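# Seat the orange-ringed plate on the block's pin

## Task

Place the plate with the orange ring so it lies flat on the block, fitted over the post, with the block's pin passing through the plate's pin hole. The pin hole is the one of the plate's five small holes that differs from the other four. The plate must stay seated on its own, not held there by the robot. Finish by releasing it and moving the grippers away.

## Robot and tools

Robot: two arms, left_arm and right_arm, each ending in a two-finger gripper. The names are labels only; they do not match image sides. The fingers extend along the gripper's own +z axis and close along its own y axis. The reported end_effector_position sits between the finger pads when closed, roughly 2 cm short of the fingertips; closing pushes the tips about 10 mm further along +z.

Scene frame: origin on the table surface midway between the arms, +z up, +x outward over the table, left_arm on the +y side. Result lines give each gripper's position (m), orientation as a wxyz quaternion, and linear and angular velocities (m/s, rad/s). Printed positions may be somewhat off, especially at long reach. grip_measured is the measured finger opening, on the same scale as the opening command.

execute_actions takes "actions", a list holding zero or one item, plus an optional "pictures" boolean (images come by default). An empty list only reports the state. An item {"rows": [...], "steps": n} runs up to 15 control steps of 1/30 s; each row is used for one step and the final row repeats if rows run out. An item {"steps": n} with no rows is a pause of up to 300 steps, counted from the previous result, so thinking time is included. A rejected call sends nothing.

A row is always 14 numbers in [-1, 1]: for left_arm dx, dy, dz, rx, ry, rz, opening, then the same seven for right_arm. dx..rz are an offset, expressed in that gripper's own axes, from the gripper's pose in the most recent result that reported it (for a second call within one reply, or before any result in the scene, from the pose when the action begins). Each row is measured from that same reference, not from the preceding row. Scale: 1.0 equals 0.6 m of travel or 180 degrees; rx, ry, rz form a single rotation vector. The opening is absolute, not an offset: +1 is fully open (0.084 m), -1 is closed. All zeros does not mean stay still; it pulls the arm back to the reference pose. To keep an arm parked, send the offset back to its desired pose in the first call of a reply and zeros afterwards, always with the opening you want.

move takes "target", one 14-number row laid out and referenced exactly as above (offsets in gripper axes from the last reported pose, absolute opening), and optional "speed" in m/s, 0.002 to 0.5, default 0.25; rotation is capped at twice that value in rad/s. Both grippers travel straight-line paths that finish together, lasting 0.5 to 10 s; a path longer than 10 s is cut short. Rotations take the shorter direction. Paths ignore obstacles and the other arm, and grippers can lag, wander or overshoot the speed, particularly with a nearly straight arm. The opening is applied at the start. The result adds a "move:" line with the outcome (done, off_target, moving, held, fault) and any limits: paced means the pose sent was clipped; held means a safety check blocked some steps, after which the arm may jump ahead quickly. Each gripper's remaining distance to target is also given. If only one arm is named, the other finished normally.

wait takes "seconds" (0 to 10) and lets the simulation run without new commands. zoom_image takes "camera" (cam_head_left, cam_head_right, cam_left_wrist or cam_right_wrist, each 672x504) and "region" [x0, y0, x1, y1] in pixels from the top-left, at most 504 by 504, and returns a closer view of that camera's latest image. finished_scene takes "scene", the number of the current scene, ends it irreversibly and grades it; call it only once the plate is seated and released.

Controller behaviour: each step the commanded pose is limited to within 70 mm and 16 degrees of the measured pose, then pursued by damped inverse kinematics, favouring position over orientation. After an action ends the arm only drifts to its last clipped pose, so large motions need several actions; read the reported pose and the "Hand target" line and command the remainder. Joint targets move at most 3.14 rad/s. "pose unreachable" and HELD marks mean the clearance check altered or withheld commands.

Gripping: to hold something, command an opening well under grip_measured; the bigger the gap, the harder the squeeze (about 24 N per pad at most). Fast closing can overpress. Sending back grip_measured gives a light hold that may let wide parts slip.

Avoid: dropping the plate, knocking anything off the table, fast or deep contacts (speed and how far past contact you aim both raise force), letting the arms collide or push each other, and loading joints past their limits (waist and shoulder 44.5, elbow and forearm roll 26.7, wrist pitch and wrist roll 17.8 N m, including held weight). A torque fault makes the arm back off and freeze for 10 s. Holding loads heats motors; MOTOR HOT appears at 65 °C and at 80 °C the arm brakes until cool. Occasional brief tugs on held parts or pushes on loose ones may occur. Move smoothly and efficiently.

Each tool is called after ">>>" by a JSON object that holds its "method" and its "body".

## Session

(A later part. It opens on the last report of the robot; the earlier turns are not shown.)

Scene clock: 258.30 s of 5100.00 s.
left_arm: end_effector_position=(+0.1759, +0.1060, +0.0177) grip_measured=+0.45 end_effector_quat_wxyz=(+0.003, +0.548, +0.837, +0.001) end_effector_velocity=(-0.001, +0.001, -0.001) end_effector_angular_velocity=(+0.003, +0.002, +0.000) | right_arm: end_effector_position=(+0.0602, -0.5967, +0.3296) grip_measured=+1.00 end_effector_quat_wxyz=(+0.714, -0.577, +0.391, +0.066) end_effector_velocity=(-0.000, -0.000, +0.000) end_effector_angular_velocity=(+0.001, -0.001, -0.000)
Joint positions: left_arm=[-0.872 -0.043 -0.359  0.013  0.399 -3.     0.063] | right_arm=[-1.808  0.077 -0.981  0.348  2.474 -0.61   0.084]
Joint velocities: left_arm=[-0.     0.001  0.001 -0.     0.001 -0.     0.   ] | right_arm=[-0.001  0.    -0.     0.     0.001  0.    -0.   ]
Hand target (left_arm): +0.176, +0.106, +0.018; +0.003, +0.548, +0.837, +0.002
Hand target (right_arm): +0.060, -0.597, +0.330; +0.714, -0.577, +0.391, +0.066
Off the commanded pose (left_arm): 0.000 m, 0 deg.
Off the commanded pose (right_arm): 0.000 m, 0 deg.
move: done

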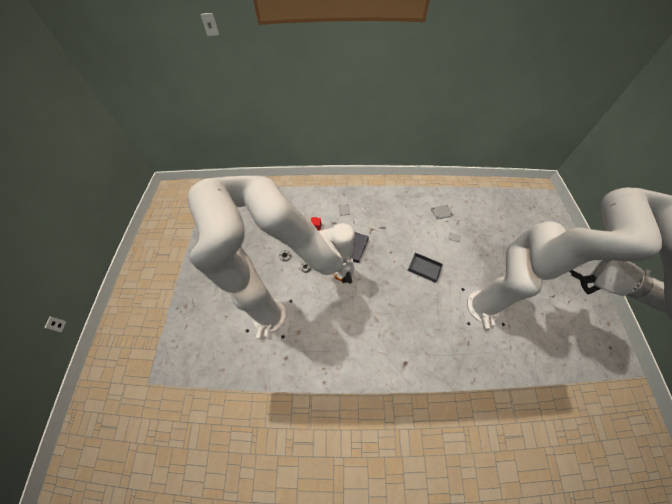

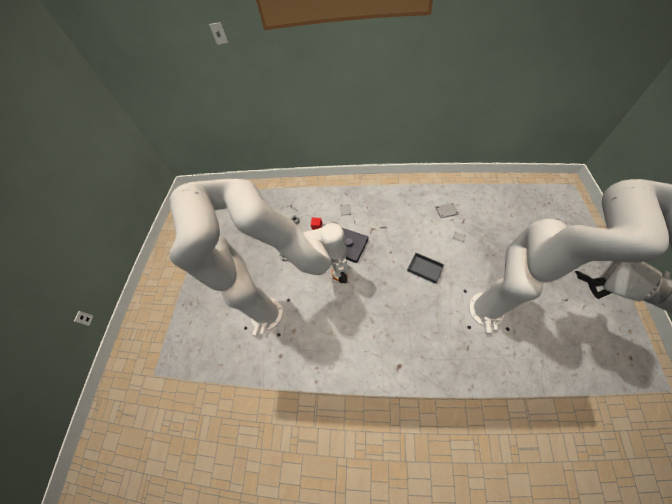

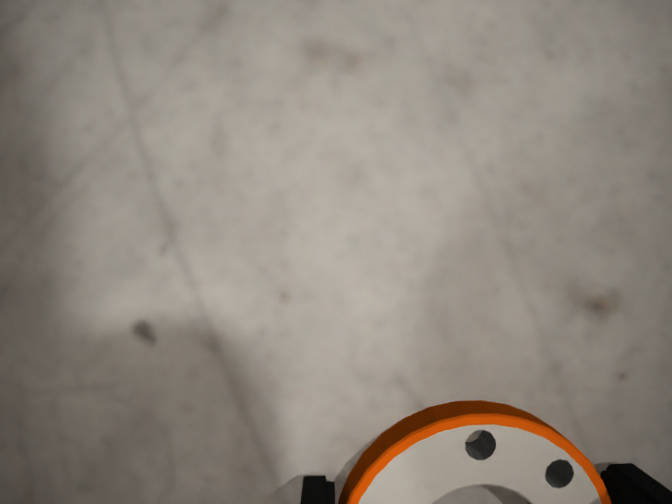

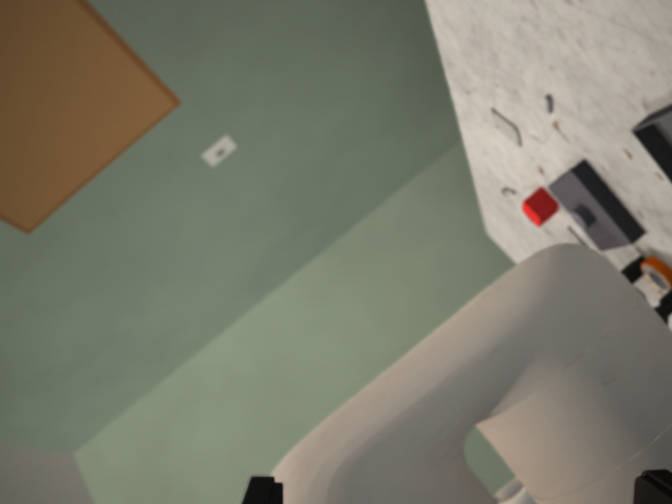

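>>> {"method": "move", "body": {"target": [0,0,-0.104,0,0,0,0.0, 0,0,0,0,0,0,1], "speed": 0.1}}

>>> {"method": "move", "body": {"target": [-0.1345,0.1722,0,0,0,0.008,0.0, 0,0,0,0,0,0,1], "speed": 0.2}}

>>> {"method": "move", "body": {"target": [0,0,0.014,0,0,0,0.0, 0,0,0,0,0,0,1], "speed": 0.04}}

>>> {"method": "zoom_image", "body": {"camera": "cam_left_wrist", "region": [336, 168, 672, 504]}}

Scene clock: 265.70 s of 5100.00 s.
left_arm: end_effector_position=(+0.1754, +0.1062, +0.0795) grip_measured=+0.45 end_effector_quat_wxyz=(+0.002, +0.548, +0.837, +0.002) end_effector_velocity=(+0.000, -0.001, +0.003) end_effector_angular_velocity=(-0.002, -0.001, -0.001) | right_arm: end_effector_position=(+0.0602, -0.5967, +0.3296) grip_measured=+1.00 end_effector_quat_wxyz=(+0.714, -0.577, +0.391, +0.066) end_effector_velocity=(-0.001, -0.000, -0.000) end_effector_angular_velocity=(+0.000, +0.001, -0.003)
Joint positions: left_arm=[-0.874 -0.267 -0.387  0.008  0.65  -2.996  0.063] | right_arm=[-1.808  0.077 -0.981  0.348  2.474 -0.61   0.084]
Joint velocities: left_arm=[-0.001 -0.008 -0.004  0.     0.009  0.     0.   ] | right_arm=[-0.003  0.    -0.    -0.    -0.     0.001  0.   ]
Hand target (left_arm): +0.175, +0.106, +0.080; +0.003, +0.548, +0.837, +0.001
Hand target (right_arm): +0.060, -0.597, +0.330; +0.714, -0.577, +0.391, +0.066
Off the commanded pose (left_arm): 0.001 m, 0 deg.
Off the commanded pose (right_arm): 0.000 m, 0 deg.
After step 90, 3.37 s passed at rest.
move: done

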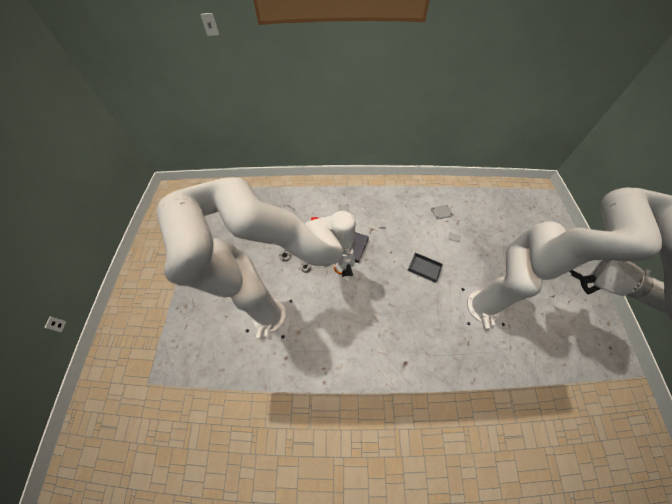

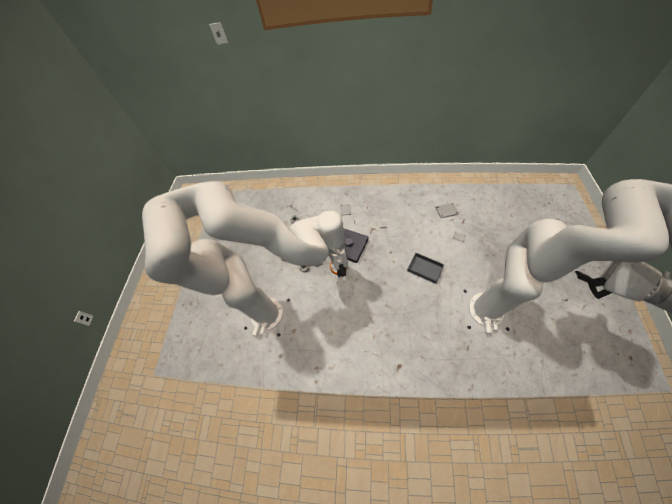

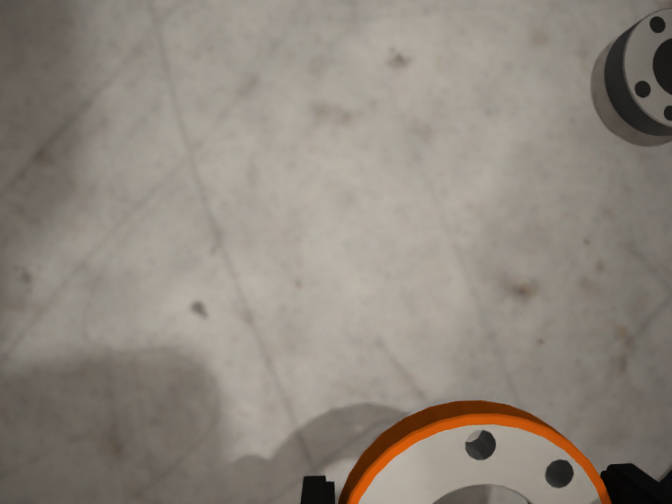

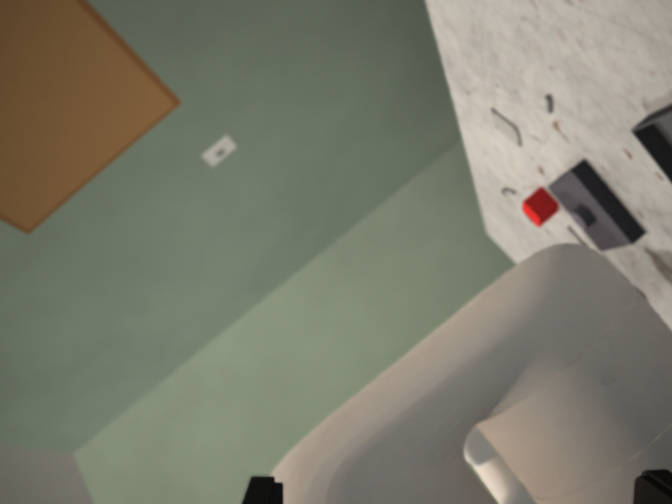

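Scene clock: 266.90 s of 5100.00 s.
left_arm: end_effector_position=(+0.3020, +0.0738, +0.0805) grip_measured=+0.45 end_effector_quat_wxyz=(+0.002, +0.558, +0.830, +0.002) end_effector_velocity=(+0.002, -0.001, -0.000) end_effector_angular_velocity=(-0.001, -0.000, +0.001) | right_arm: end_effector_position=(+0.0602, -0.5967, +0.3296) grip_measured=+1.00 end_effector_quat_wxyz=(+0.714, -0.577, +0.391, +0.066) end_effector_velocity=(+0.001, -0.000, +0.000) end_effector_angular_velocity=(+0.000, -0.002, -0.001)
Joint positions: left_arm=[-0.663  0.07  -0.758  0.006  0.684 -2.758  0.063] | right_arm=[-1.808  0.077 -0.981  0.348  2.474 -0.61   0.084]
Joint velocities: left_arm=[ 0.002  0.006 -0.007 -0.001  0.001  0.002 -0.   ] | right_arm=[ 0.     0.     0.     0.002  0.    -0.    -0.   ]
Hand target (left_arm): +0.302, +0.074, +0.080; +0.002, +0.558, +0.830, +0.002
Hand target (right_arm): +0.060, -0.597, +0.330; +0.714, -0.577, +0.391, +0.066
Off the commanded pose (left_arm): 0.001 m, 0 deg.
Off the commanded pose (right_arm): 0.000 m, 0 deg.
move: done

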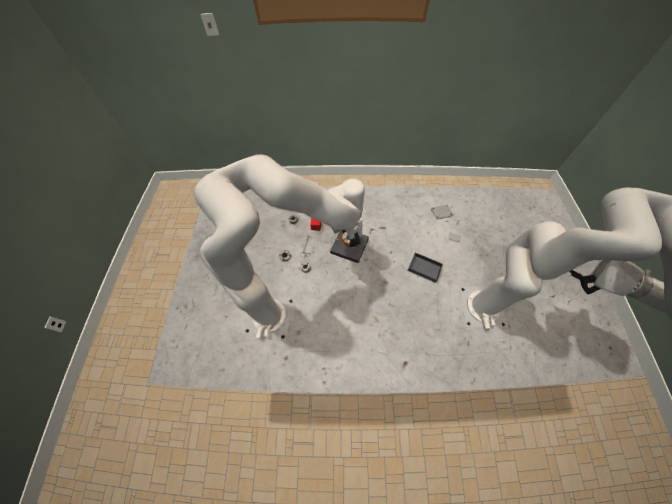

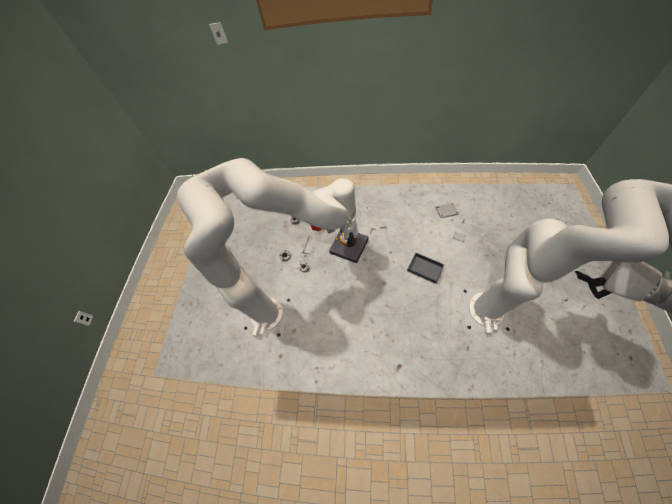

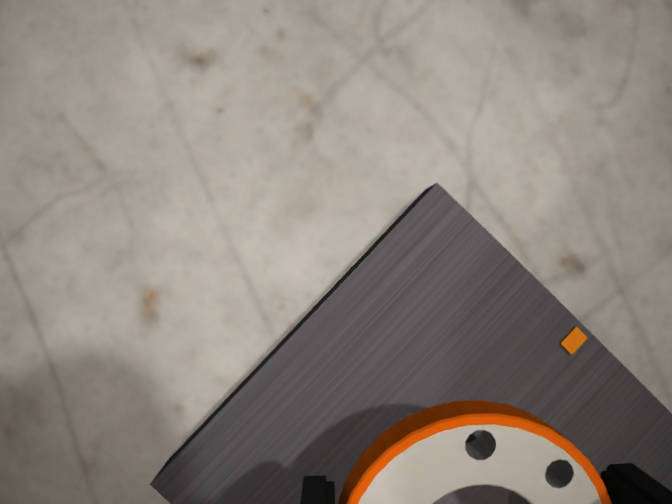

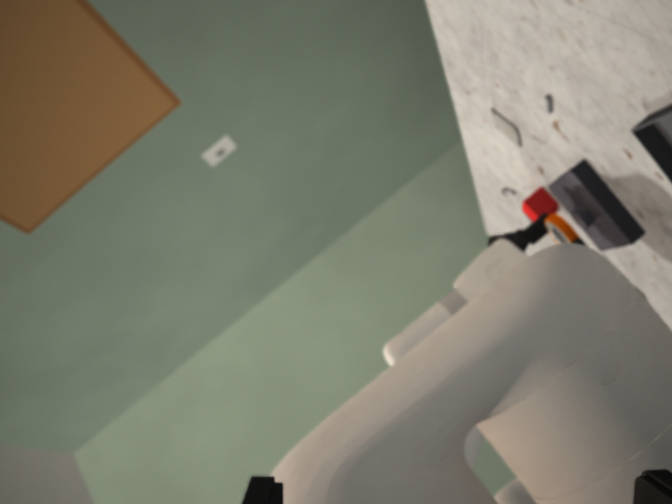

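Scene clock: 267.60 s of 5100.00 s.
left_arm: end_effector_position=(+0.3021, +0.0738, +0.0722) grip_measured=+0.45 end_effector_quat_wxyz=(+0.002, +0.558, +0.830, +0.002) end_effector_velocity=(+0.002, -0.001, +0.001) end_effector_angular_velocity=(-0.005, -0.005, -0.002) | right_arm: end_effector_position=(+0.0602, -0.5967, +0.3296) grip_measured=+1.00 end_effector_quat_wxyz=(+0.714, -0.577, +0.391, +0.066) end_effector_velocity=(+0.000, -0.000, +0.000) end_effector_angular_velocity=(+0.001, -0.001, -0.000)
Joint positions: left_arm=[-0.662  0.09  -0.753  0.007  0.659 -2.758  0.063] | right_arm=[-1.808  0.077 -0.981  0.348  2.474 -0.61   0.084]
Joint velocities: left_arm=[ 0.001  0.001 -0.001  0.    -0.006  0.002  0.   ] | right_arm=[ 0.001  0.    -0.     0.002  0.001  0.001 -0.   ]
Hand target (left_arm): +0.302, +0.074, +0.072; +0.002, +0.558, +0.830, +0.002
Hand target (right_arm): +0.060, -0.597, +0.330; +0.714, -0.577, +0.391, +0.066
Off the commanded pose (left_arm): 0.000 m, 0 deg.
Off the commanded pose (right_arm): 0.000 m, 0 deg.
move: done

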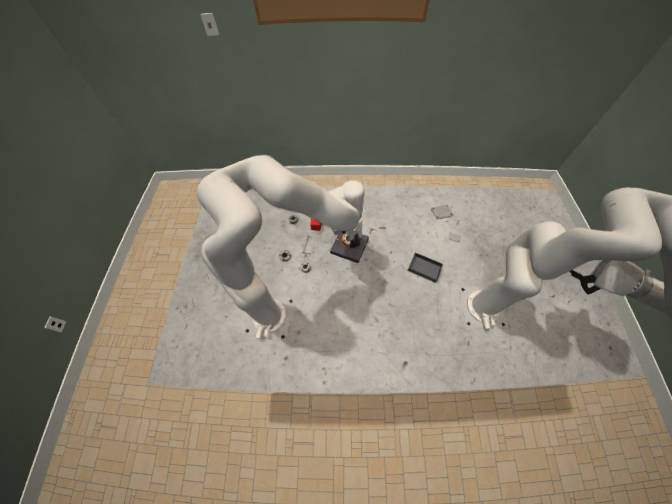

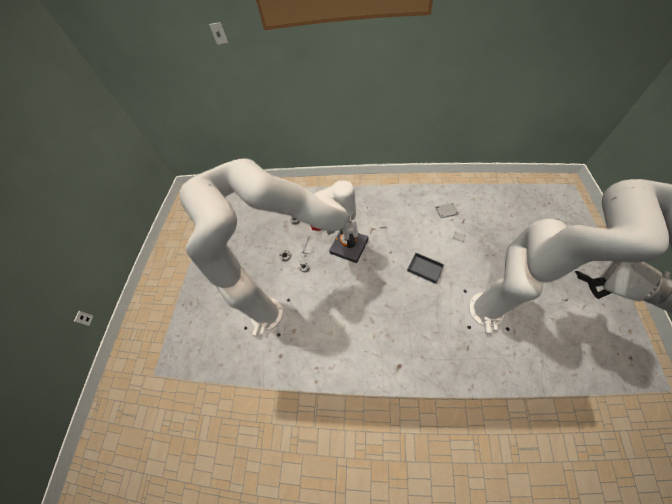

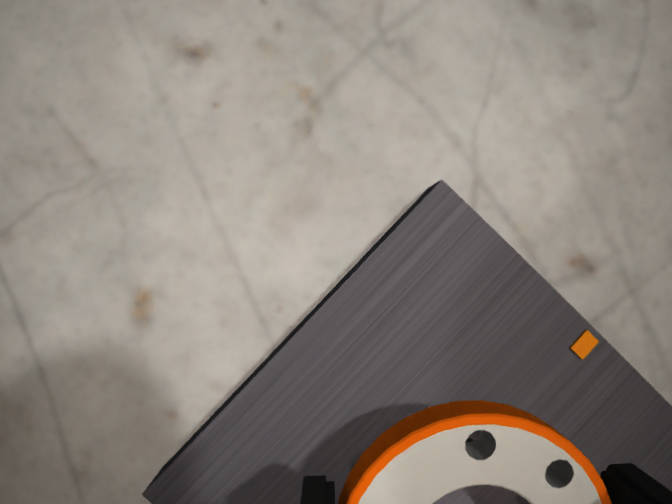

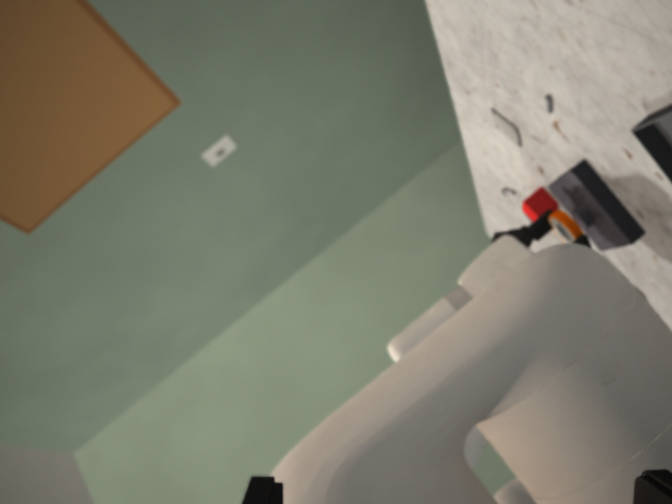

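Region (336, 168, 672, 504) of cam_left_wrist's 672x504 image, scaled by 1.500, with more detail than that image has.

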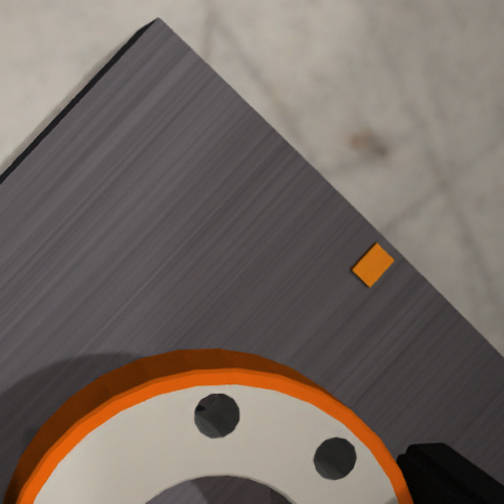

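>>> {"method": "execute_actions", "body": {"actions": []}}

Scene clock: 279.10 s of 5100.00 s.
left_arm: end_effector_position=(+0.3021, +0.0738, +0.0721) grip_measured=+0.45 end_effector_quat_wxyz=(+0.002, +0.558, +0.830, +0.002) end_effector_velocity=(+0.000, -0.000, +0.000) end_effector_angular_velocity=(+0.001, -0.000, -0.002) | right_arm: end_effector_position=(+0.0602, -0.5967, +0.3296) grip_measured=+1.00 end_effector_quat_wxyz=(+0.714, -0.577, +0.391, +0.066) end_effector_velocity=(-0.000, -0.000, +0.000) end_effector_angular_velocity=(-0.000, -0.001, -0.002)
Joint positions: left_arm=[-0.662  0.09  -0.753  0.007  0.659 -2.758  0.063] | right_arm=[-1.808  0.077 -0.981  0.348  2.474 -0.61   0.084]
Joint velocities: left_arm=[-0.001  0.001 -0.001  0.001  0.001  0.     0.   ] | right_arm=[-0.002  0.    -0.     0.     0.    -0.001 -0.   ]
Hand target (left_arm): +0.302, +0.074, +0.072; +0.002, +0.558, +0.830, +0.002
Hand target (right_arm): +0.060, -0.597, +0.330; +0.714, -0.577, +0.391, +0.066
Off the commanded pose (left_arm): 0.000 m, 0 deg.
Off the commanded pose (right_arm): 0.000 m, 0 deg.
Steps of this call (steps 1 to 90: nothing new was sent; then 8.50 s passed at rest). Readings (end_effector_position):
1: left_arm (+0.3021, +0.0738, +0.0722) | right_arm (+0.0602, -0.5967, +0.3296)
2: left_arm (+0.3021, +0.0738, +0.0722) | right_arm (+0.0602, -0.5967, +0.3296)
4: left_arm (+0.3021, +0.0738, +0.0722) | right_arm (+0.0602, -0.5967, +0.3296)
8: left_arm (+0.3021, +0.0738, +0.0721) | right_arm (+0.0602, -0.5967, +0.3296)
90: the state above

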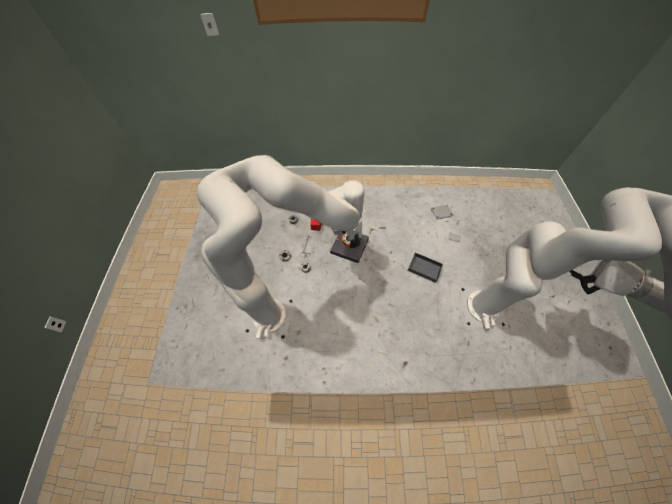

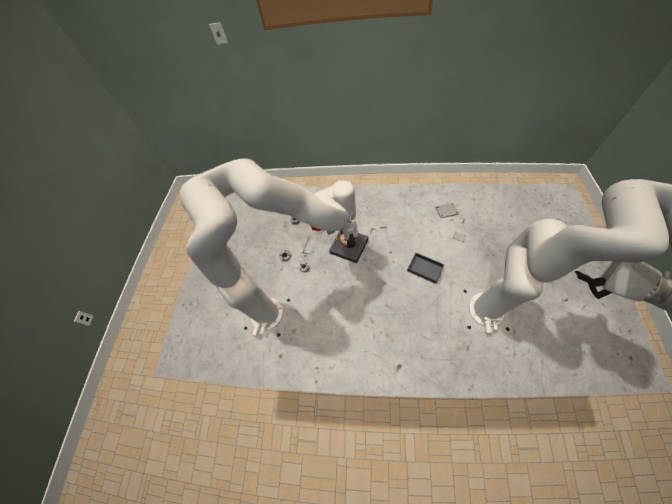

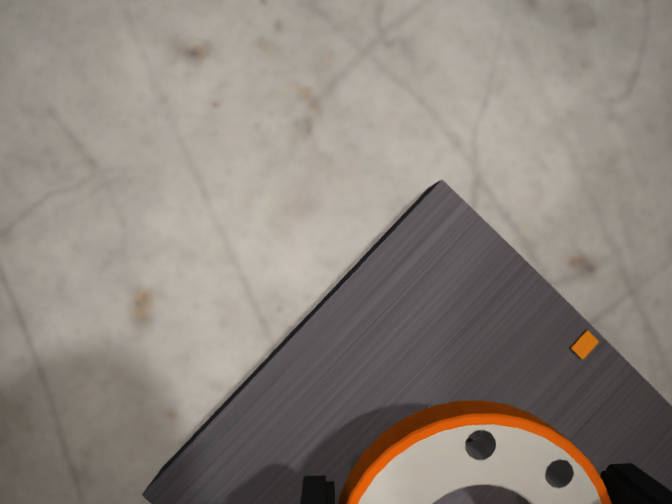

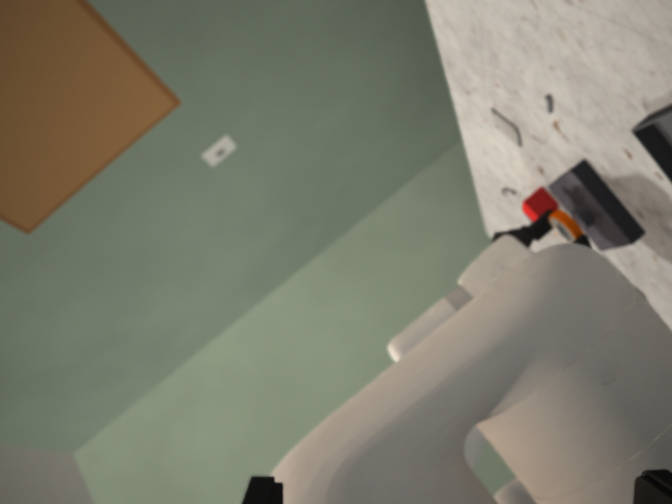

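>>> {"method": "move", "body": {"target": [-0.001,0.0012,0.0167,0,0,0,0.0,0,0,0,0,0,0,1], "speed": 0.02}}

Scene clock: 282.17 s of 5100.00 s.
left_arm: end_effector_position=(+0.3030, +0.0735, +0.0622) grip_measured=+0.45 end_effector_quat_wxyz=(+0.002, +0.558, +0.830, +0.002) end_effector_velocity=(+0.001, -0.001, -0.000) end_effector_angular_velocity=(-0.002, -0.003, -0.002) | right_arm: end_effector_position=(+0.0602, -0.5967, +0.3296) grip_measured=+1.00 end_effector_quat_wxyz=(+0.714, -0.577, +0.391, +0.066) end_effector_velocity=(+0.000, +0.000, +0.000) end_effector_angular_velocity=(+0.001, -0.000, +0.001)
Joint positions: left_arm=[-0.661  0.117 -0.751  0.007  0.63  -2.757  0.063] | right_arm=[-1.808  0.077 -0.981  0.348  2.474 -0.61   0.084]
Joint velocities: left_arm=[-0.     0.002 -0.001  0.001 -0.004  0.001 -0.   ] | right_arm=[ 0.001  0.    -0.     0.     0.001  0.     0.   ]
Hand target (left_arm): +0.303, +0.074, +0.062; +0.002, +0.558, +0.830, +0.002
Hand target (right_arm): +0.060, -0.597, +0.330; +0.714, -0.577, +0.391, +0.066
Off the commanded pose (left_arm): 0.000 m, 0 deg.
Off the commanded pose (right_arm): 0.000 m, 0 deg.
move: done

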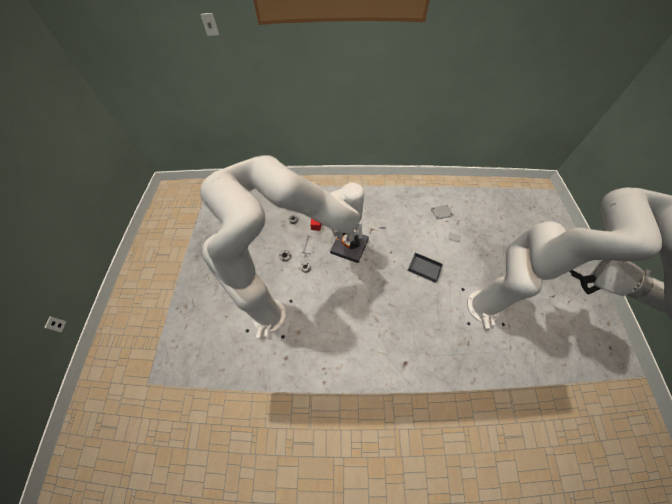

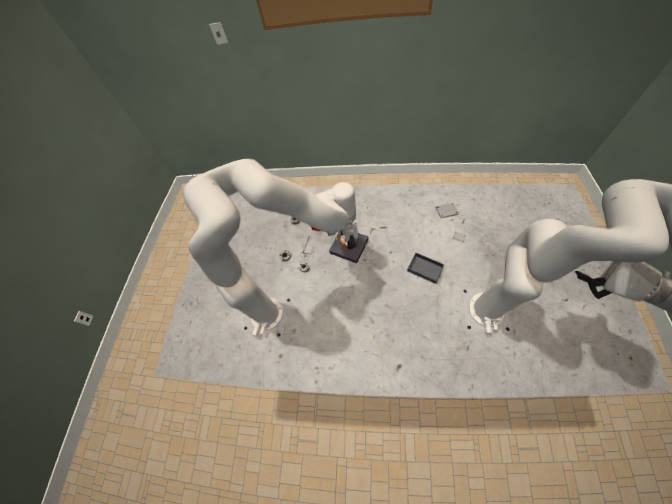

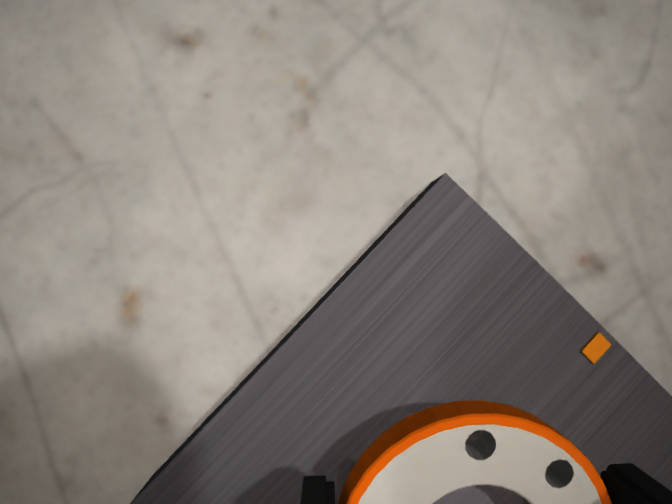

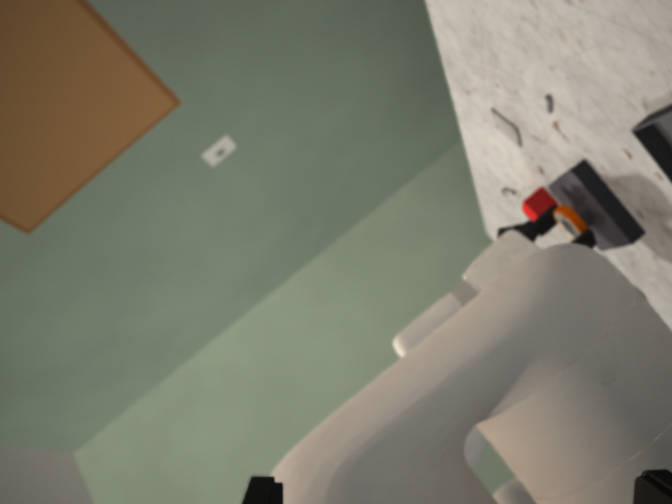

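Descend 8 mm to z≈0.054.

>>> {"method": "move", "body": {"target": [0,0,0.0137,0,0,0,0.0,0,0,0,0,0,0,1], "speed": 0.01}}

Scene clock: 285.10 s of 5100.00 s.
left_arm: end_effector_position=(+0.3031, +0.0734, +0.0542) grip_measured=+0.45 end_effector_quat_wxyz=(+0.003, +0.558, +0.830, +0.002) end_effector_velocity=(-0.000, +0.000, -0.001) end_effector_angular_velocity=(+0.001, +0.000, -0.000) | right_arm: end_effector_position=(+0.0602, -0.5967, +0.3296) grip_measured=+1.00 end_effector_quat_wxyz=(+0.714, -0.577, +0.391, +0.066) end_effector_velocity=(+0.000, +0.000, +0.001) end_effector_angular_velocity=(+0.001, -0.001, +0.001)
Joint positions: left_arm=[-0.661  0.137 -0.748  0.007  0.606 -2.757  0.063] | right_arm=[-1.808  0.077 -0.981  0.348  2.474 -0.61   0.084]
Joint velocities: left_arm=[ 0.     0.002  0.     0.001 -0.002  0.     0.   ] | right_arm=[ 0.001  0.    -0.     0.001  0.002  0.001 -0.   ]
Hand target (left_arm): +0.303, +0.074, +0.054; +0.002, +0.558, +0.830, +0.002
Hand target (right_arm): +0.060, -0.597, +0.330; +0.714, -0.577, +0.391, +0.066
Off the commanded pose (left_arm): 0.000 m, 0 deg.
Off the commanded pose (right_arm): 0.000 m, 0 deg.
move: done

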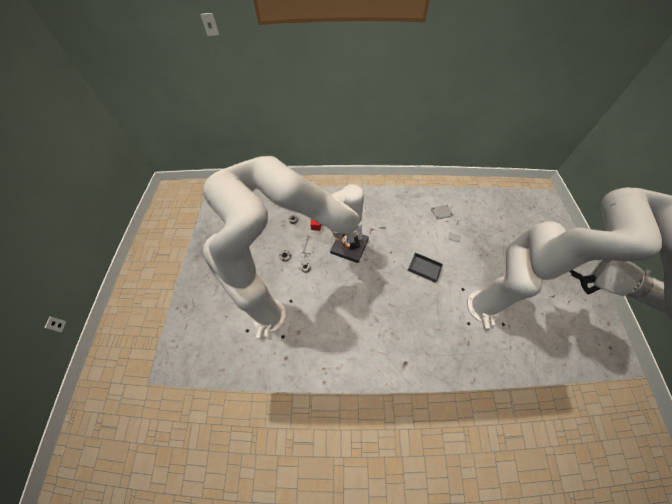

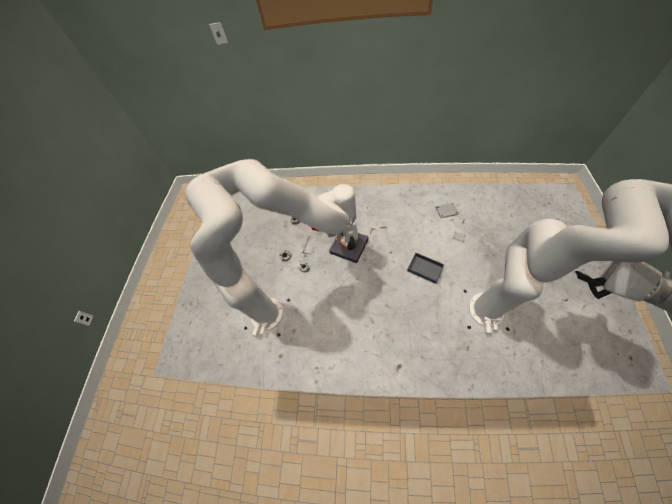

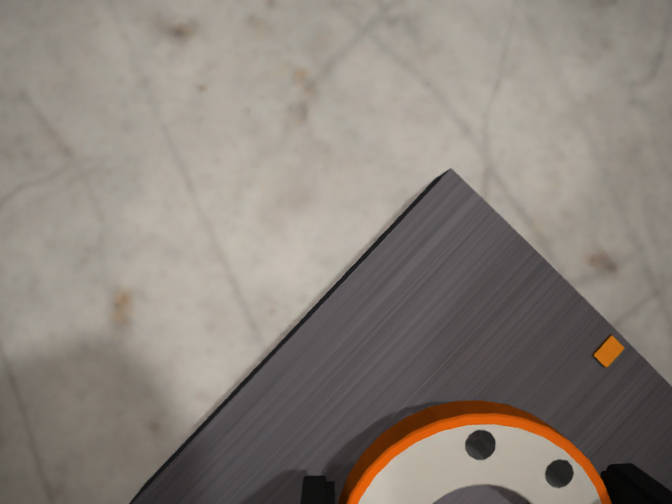

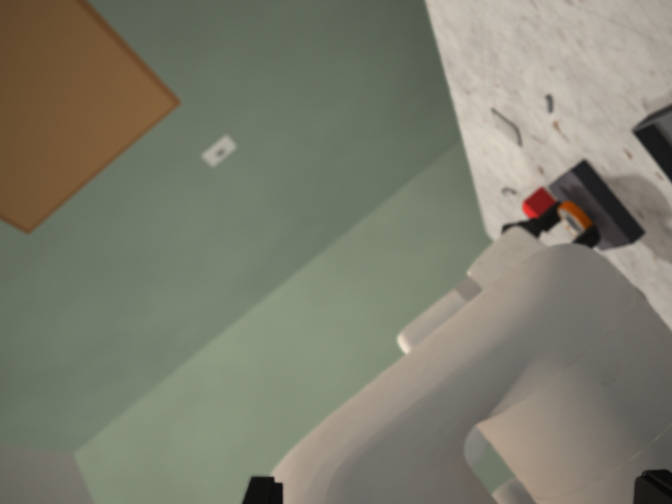

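Matches reference; plate unchanged. Continue down 6 mm.

>>> {"method": "move", "body": {"target": [0,0,0.0105,0,0,0,0.0,0,0,0,0,0,0,1], "speed": 0.01}}

Scene clock: 287.20 s of 5100.00 s.
left_arm: end_effector_position=(+0.3031, +0.0734, +0.0480) grip_measured=+0.45 end_effector_quat_wxyz=(+0.003, +0.558, +0.830, +0.002) end_effector_velocity=(+0.000, -0.000, -0.001) end_effector_angular_velocity=(-0.000, +0.000, +0.001) | right_arm: end_effector_position=(+0.0602, -0.5967, +0.3296) grip_measured=+1.00 end_effector_quat_wxyz=(+0.714, -0.577, +0.391, +0.066) end_effector_velocity=(+0.000, +0.000, -0.000) end_effector_angular_velocity=(-0.000, -0.000, +0.002)
Joint positions: left_arm=[-0.661  0.153 -0.745  0.007  0.588 -2.757  0.063] | right_arm=[-1.808  0.077 -0.981  0.348  2.474 -0.61   0.084]
Joint velocities: left_arm=[ 0.     0.004 -0.    -0.001 -0.003  0.     0.   ] | right_arm=[ 0.001 -0.    -0.    -0.     0.    -0.    -0.   ]
Hand target (left_arm): +0.303, +0.073, +0.048; +0.003, +0.558, +0.830, +0.002
Hand target (right_arm): +0.060, -0.597, +0.330; +0.714, -0.577, +0.391, +0.066
Off the commanded pose (left_arm): 0.000 m, 0 deg.
Off the commanded pose (right_arm): 0.000 m, 0 deg.
move: done

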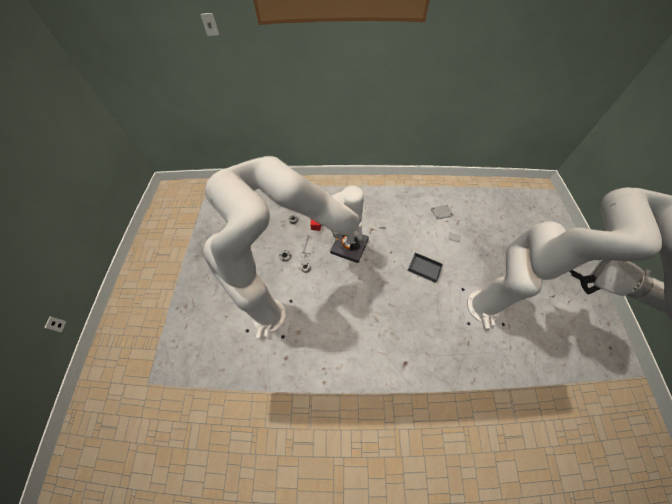

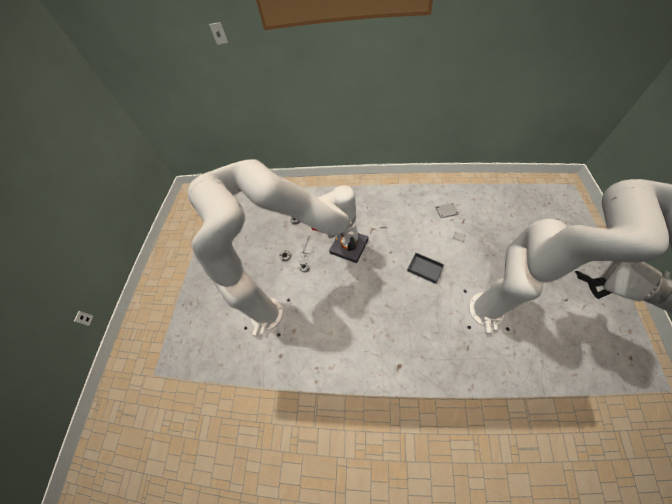

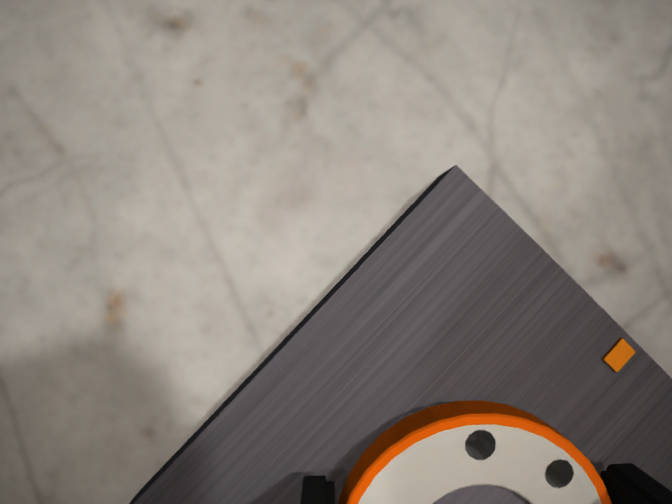

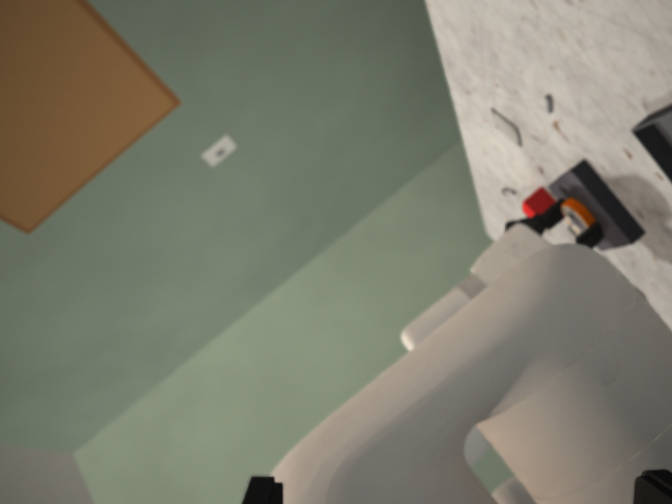

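>>> {"method": "move", "body": {"target": [0,0,0.0033,0,0,0,0.0,0,0,0,0,0,0,1], "speed": 0.005}}

Scene clock: 289.27 s of 5100.00 s.
left_arm: end_effector_position=(+0.3032, +0.0734, +0.0461) grip_measured=+0.45 end_effector_quat_wxyz=(+0.003, +0.558, +0.830, +0.002) end_effector_velocity=(-0.001, +0.000, -0.001) end_effector_angular_velocity=(+0.001, +0.002, +0.002) | right_arm: end_effector_position=(+0.0602, -0.5967, +0.3296) grip_measured=+1.00 end_effector_quat_wxyz=(+0.714, -0.577, +0.391, +0.066) end_effector_velocity=(+0.000, +0.000, -0.000) end_effector_angular_velocity=(+0.000, -0.000, +0.003)
Joint positions: left_arm=[-0.661  0.158 -0.745  0.007  0.582 -2.757  0.063] | right_arm=[-1.808  0.077 -0.981  0.348  2.474 -0.61   0.084]
Joint velocities: left_arm=[ 0.     0.001  0.001 -0.002 -0.001 -0.     0.   ] | right_arm=[ 0.003  0.     0.    -0.001  0.    -0.001  0.   ]
Hand target (left_arm): +0.303, +0.073, +0.046; +0.003, +0.558, +0.830, +0.002
Hand target (right_arm): +0.060, -0.597, +0.330; +0.714, -0.577, +0.391, +0.066
Off the commanded pose (left_arm): 0.000 m, 0 deg.
Off the commanded pose (right_arm): 0.000 m, 0 deg.
move: done

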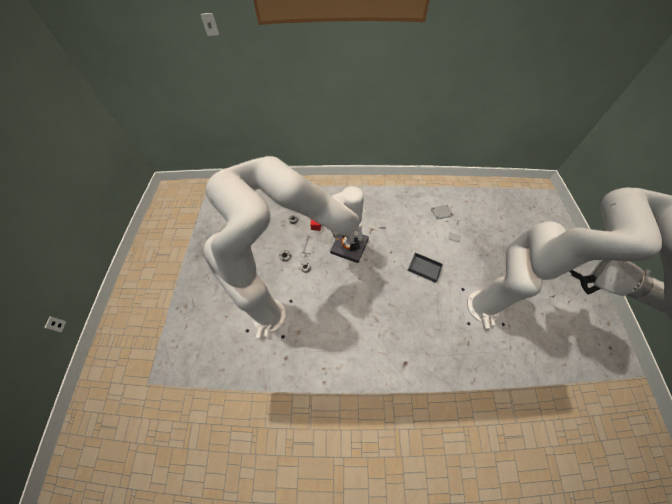

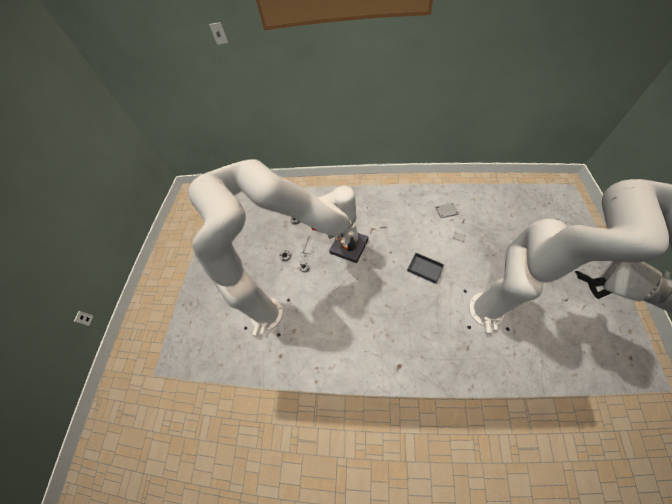

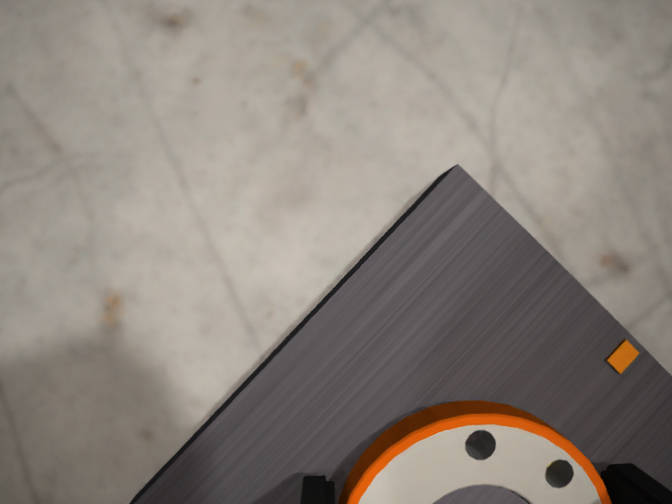

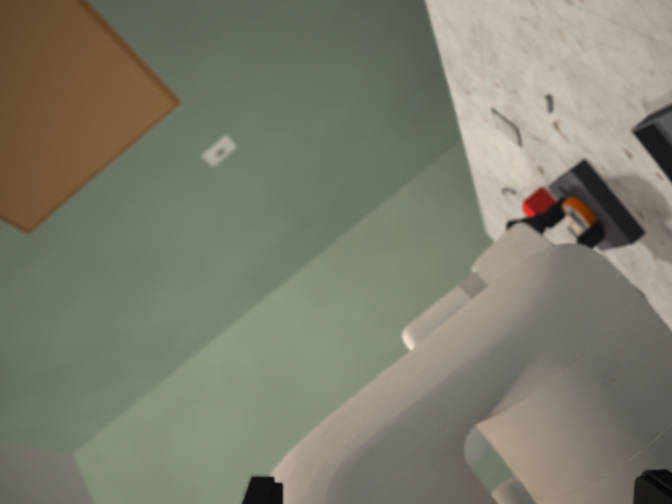

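>>> {"method": "move", "body": {"target": [0,0,0.005,0,0,0,0.0,0,0,0,0,0,0,1], "speed": 0.005}}

Scene clock: 292.03 s of 5100.00 s.
left_arm: end_effector_position=(+0.3032, +0.0734, +0.0431) grip_measured=+0.45 end_effector_quat_wxyz=(+0.003, +0.558, +0.830, +0.002) end_effector_velocity=(-0.000, +0.000, -0.001) end_effector_angular_velocity=(+0.000, -0.000, -0.001) | right_arm: end_effector_position=(+0.0602, -0.5967, +0.3296) grip_measured=+1.00 end_effector_quat_wxyz=(+0.714, -0.577, +0.391, +0.066) end_effector_velocity=(-0.000, -0.000, -0.000) end_effector_angular_velocity=(-0.000, +0.002, -0.000)
Joint positions: left_arm=[-0.661  0.166 -0.744  0.007  0.574 -2.757  0.063] | right_arm=[-1.808  0.077 -0.981  0.348  2.474 -0.61   0.084]
Joint velocities: left_arm=[-0.     0.001  0.001  0.001 -0.002 -0.     0.   ] | right_arm=[-0.001  0.    -0.    -0.001 -0.001  0.001  0.   ]
Hand target (left_arm): +0.303, +0.073, +0.043; +0.003, +0.558, +0.830, +0.002
Hand target (right_arm): +0.060, -0.597, +0.330; +0.714, -0.577, +0.391, +0.066
Off the commanded pose (left_arm): 0.000 m, 0 deg.
Off the commanded pose (right_arm): 0.000 m, 0 deg.
move: done

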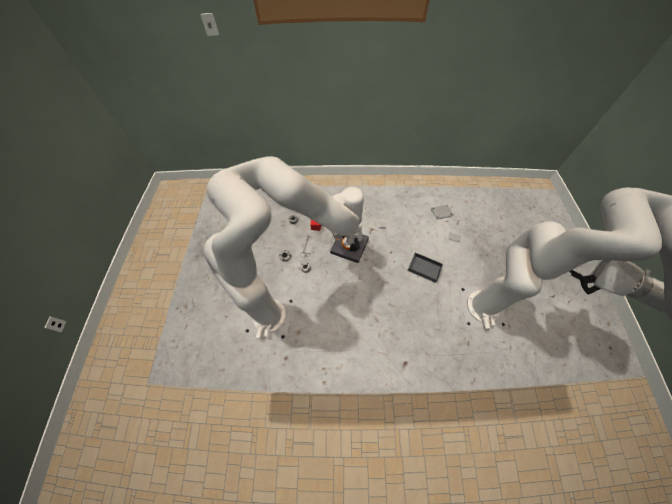

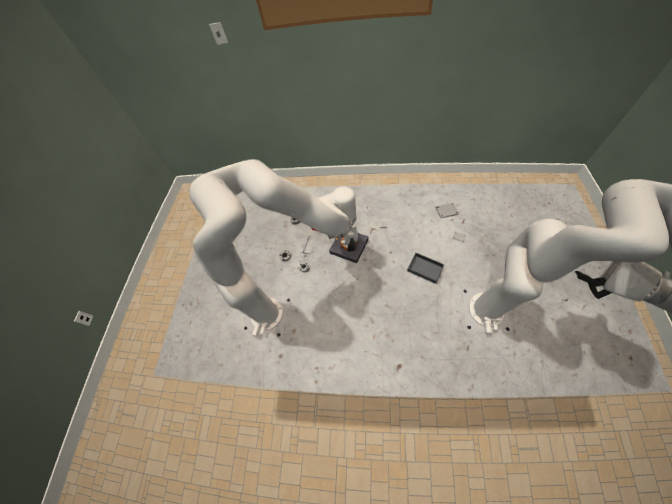

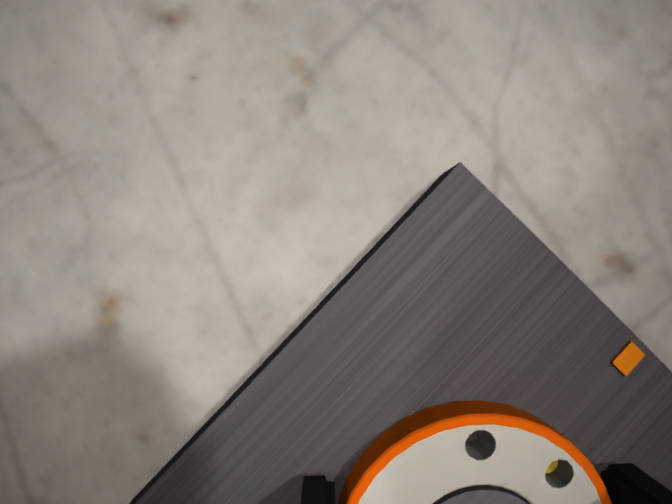

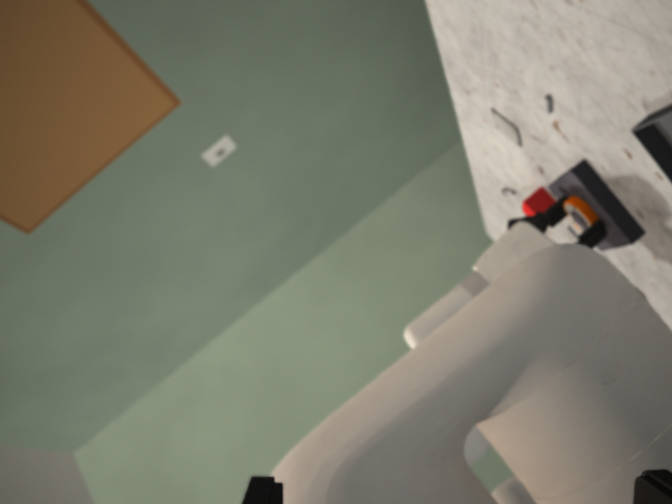

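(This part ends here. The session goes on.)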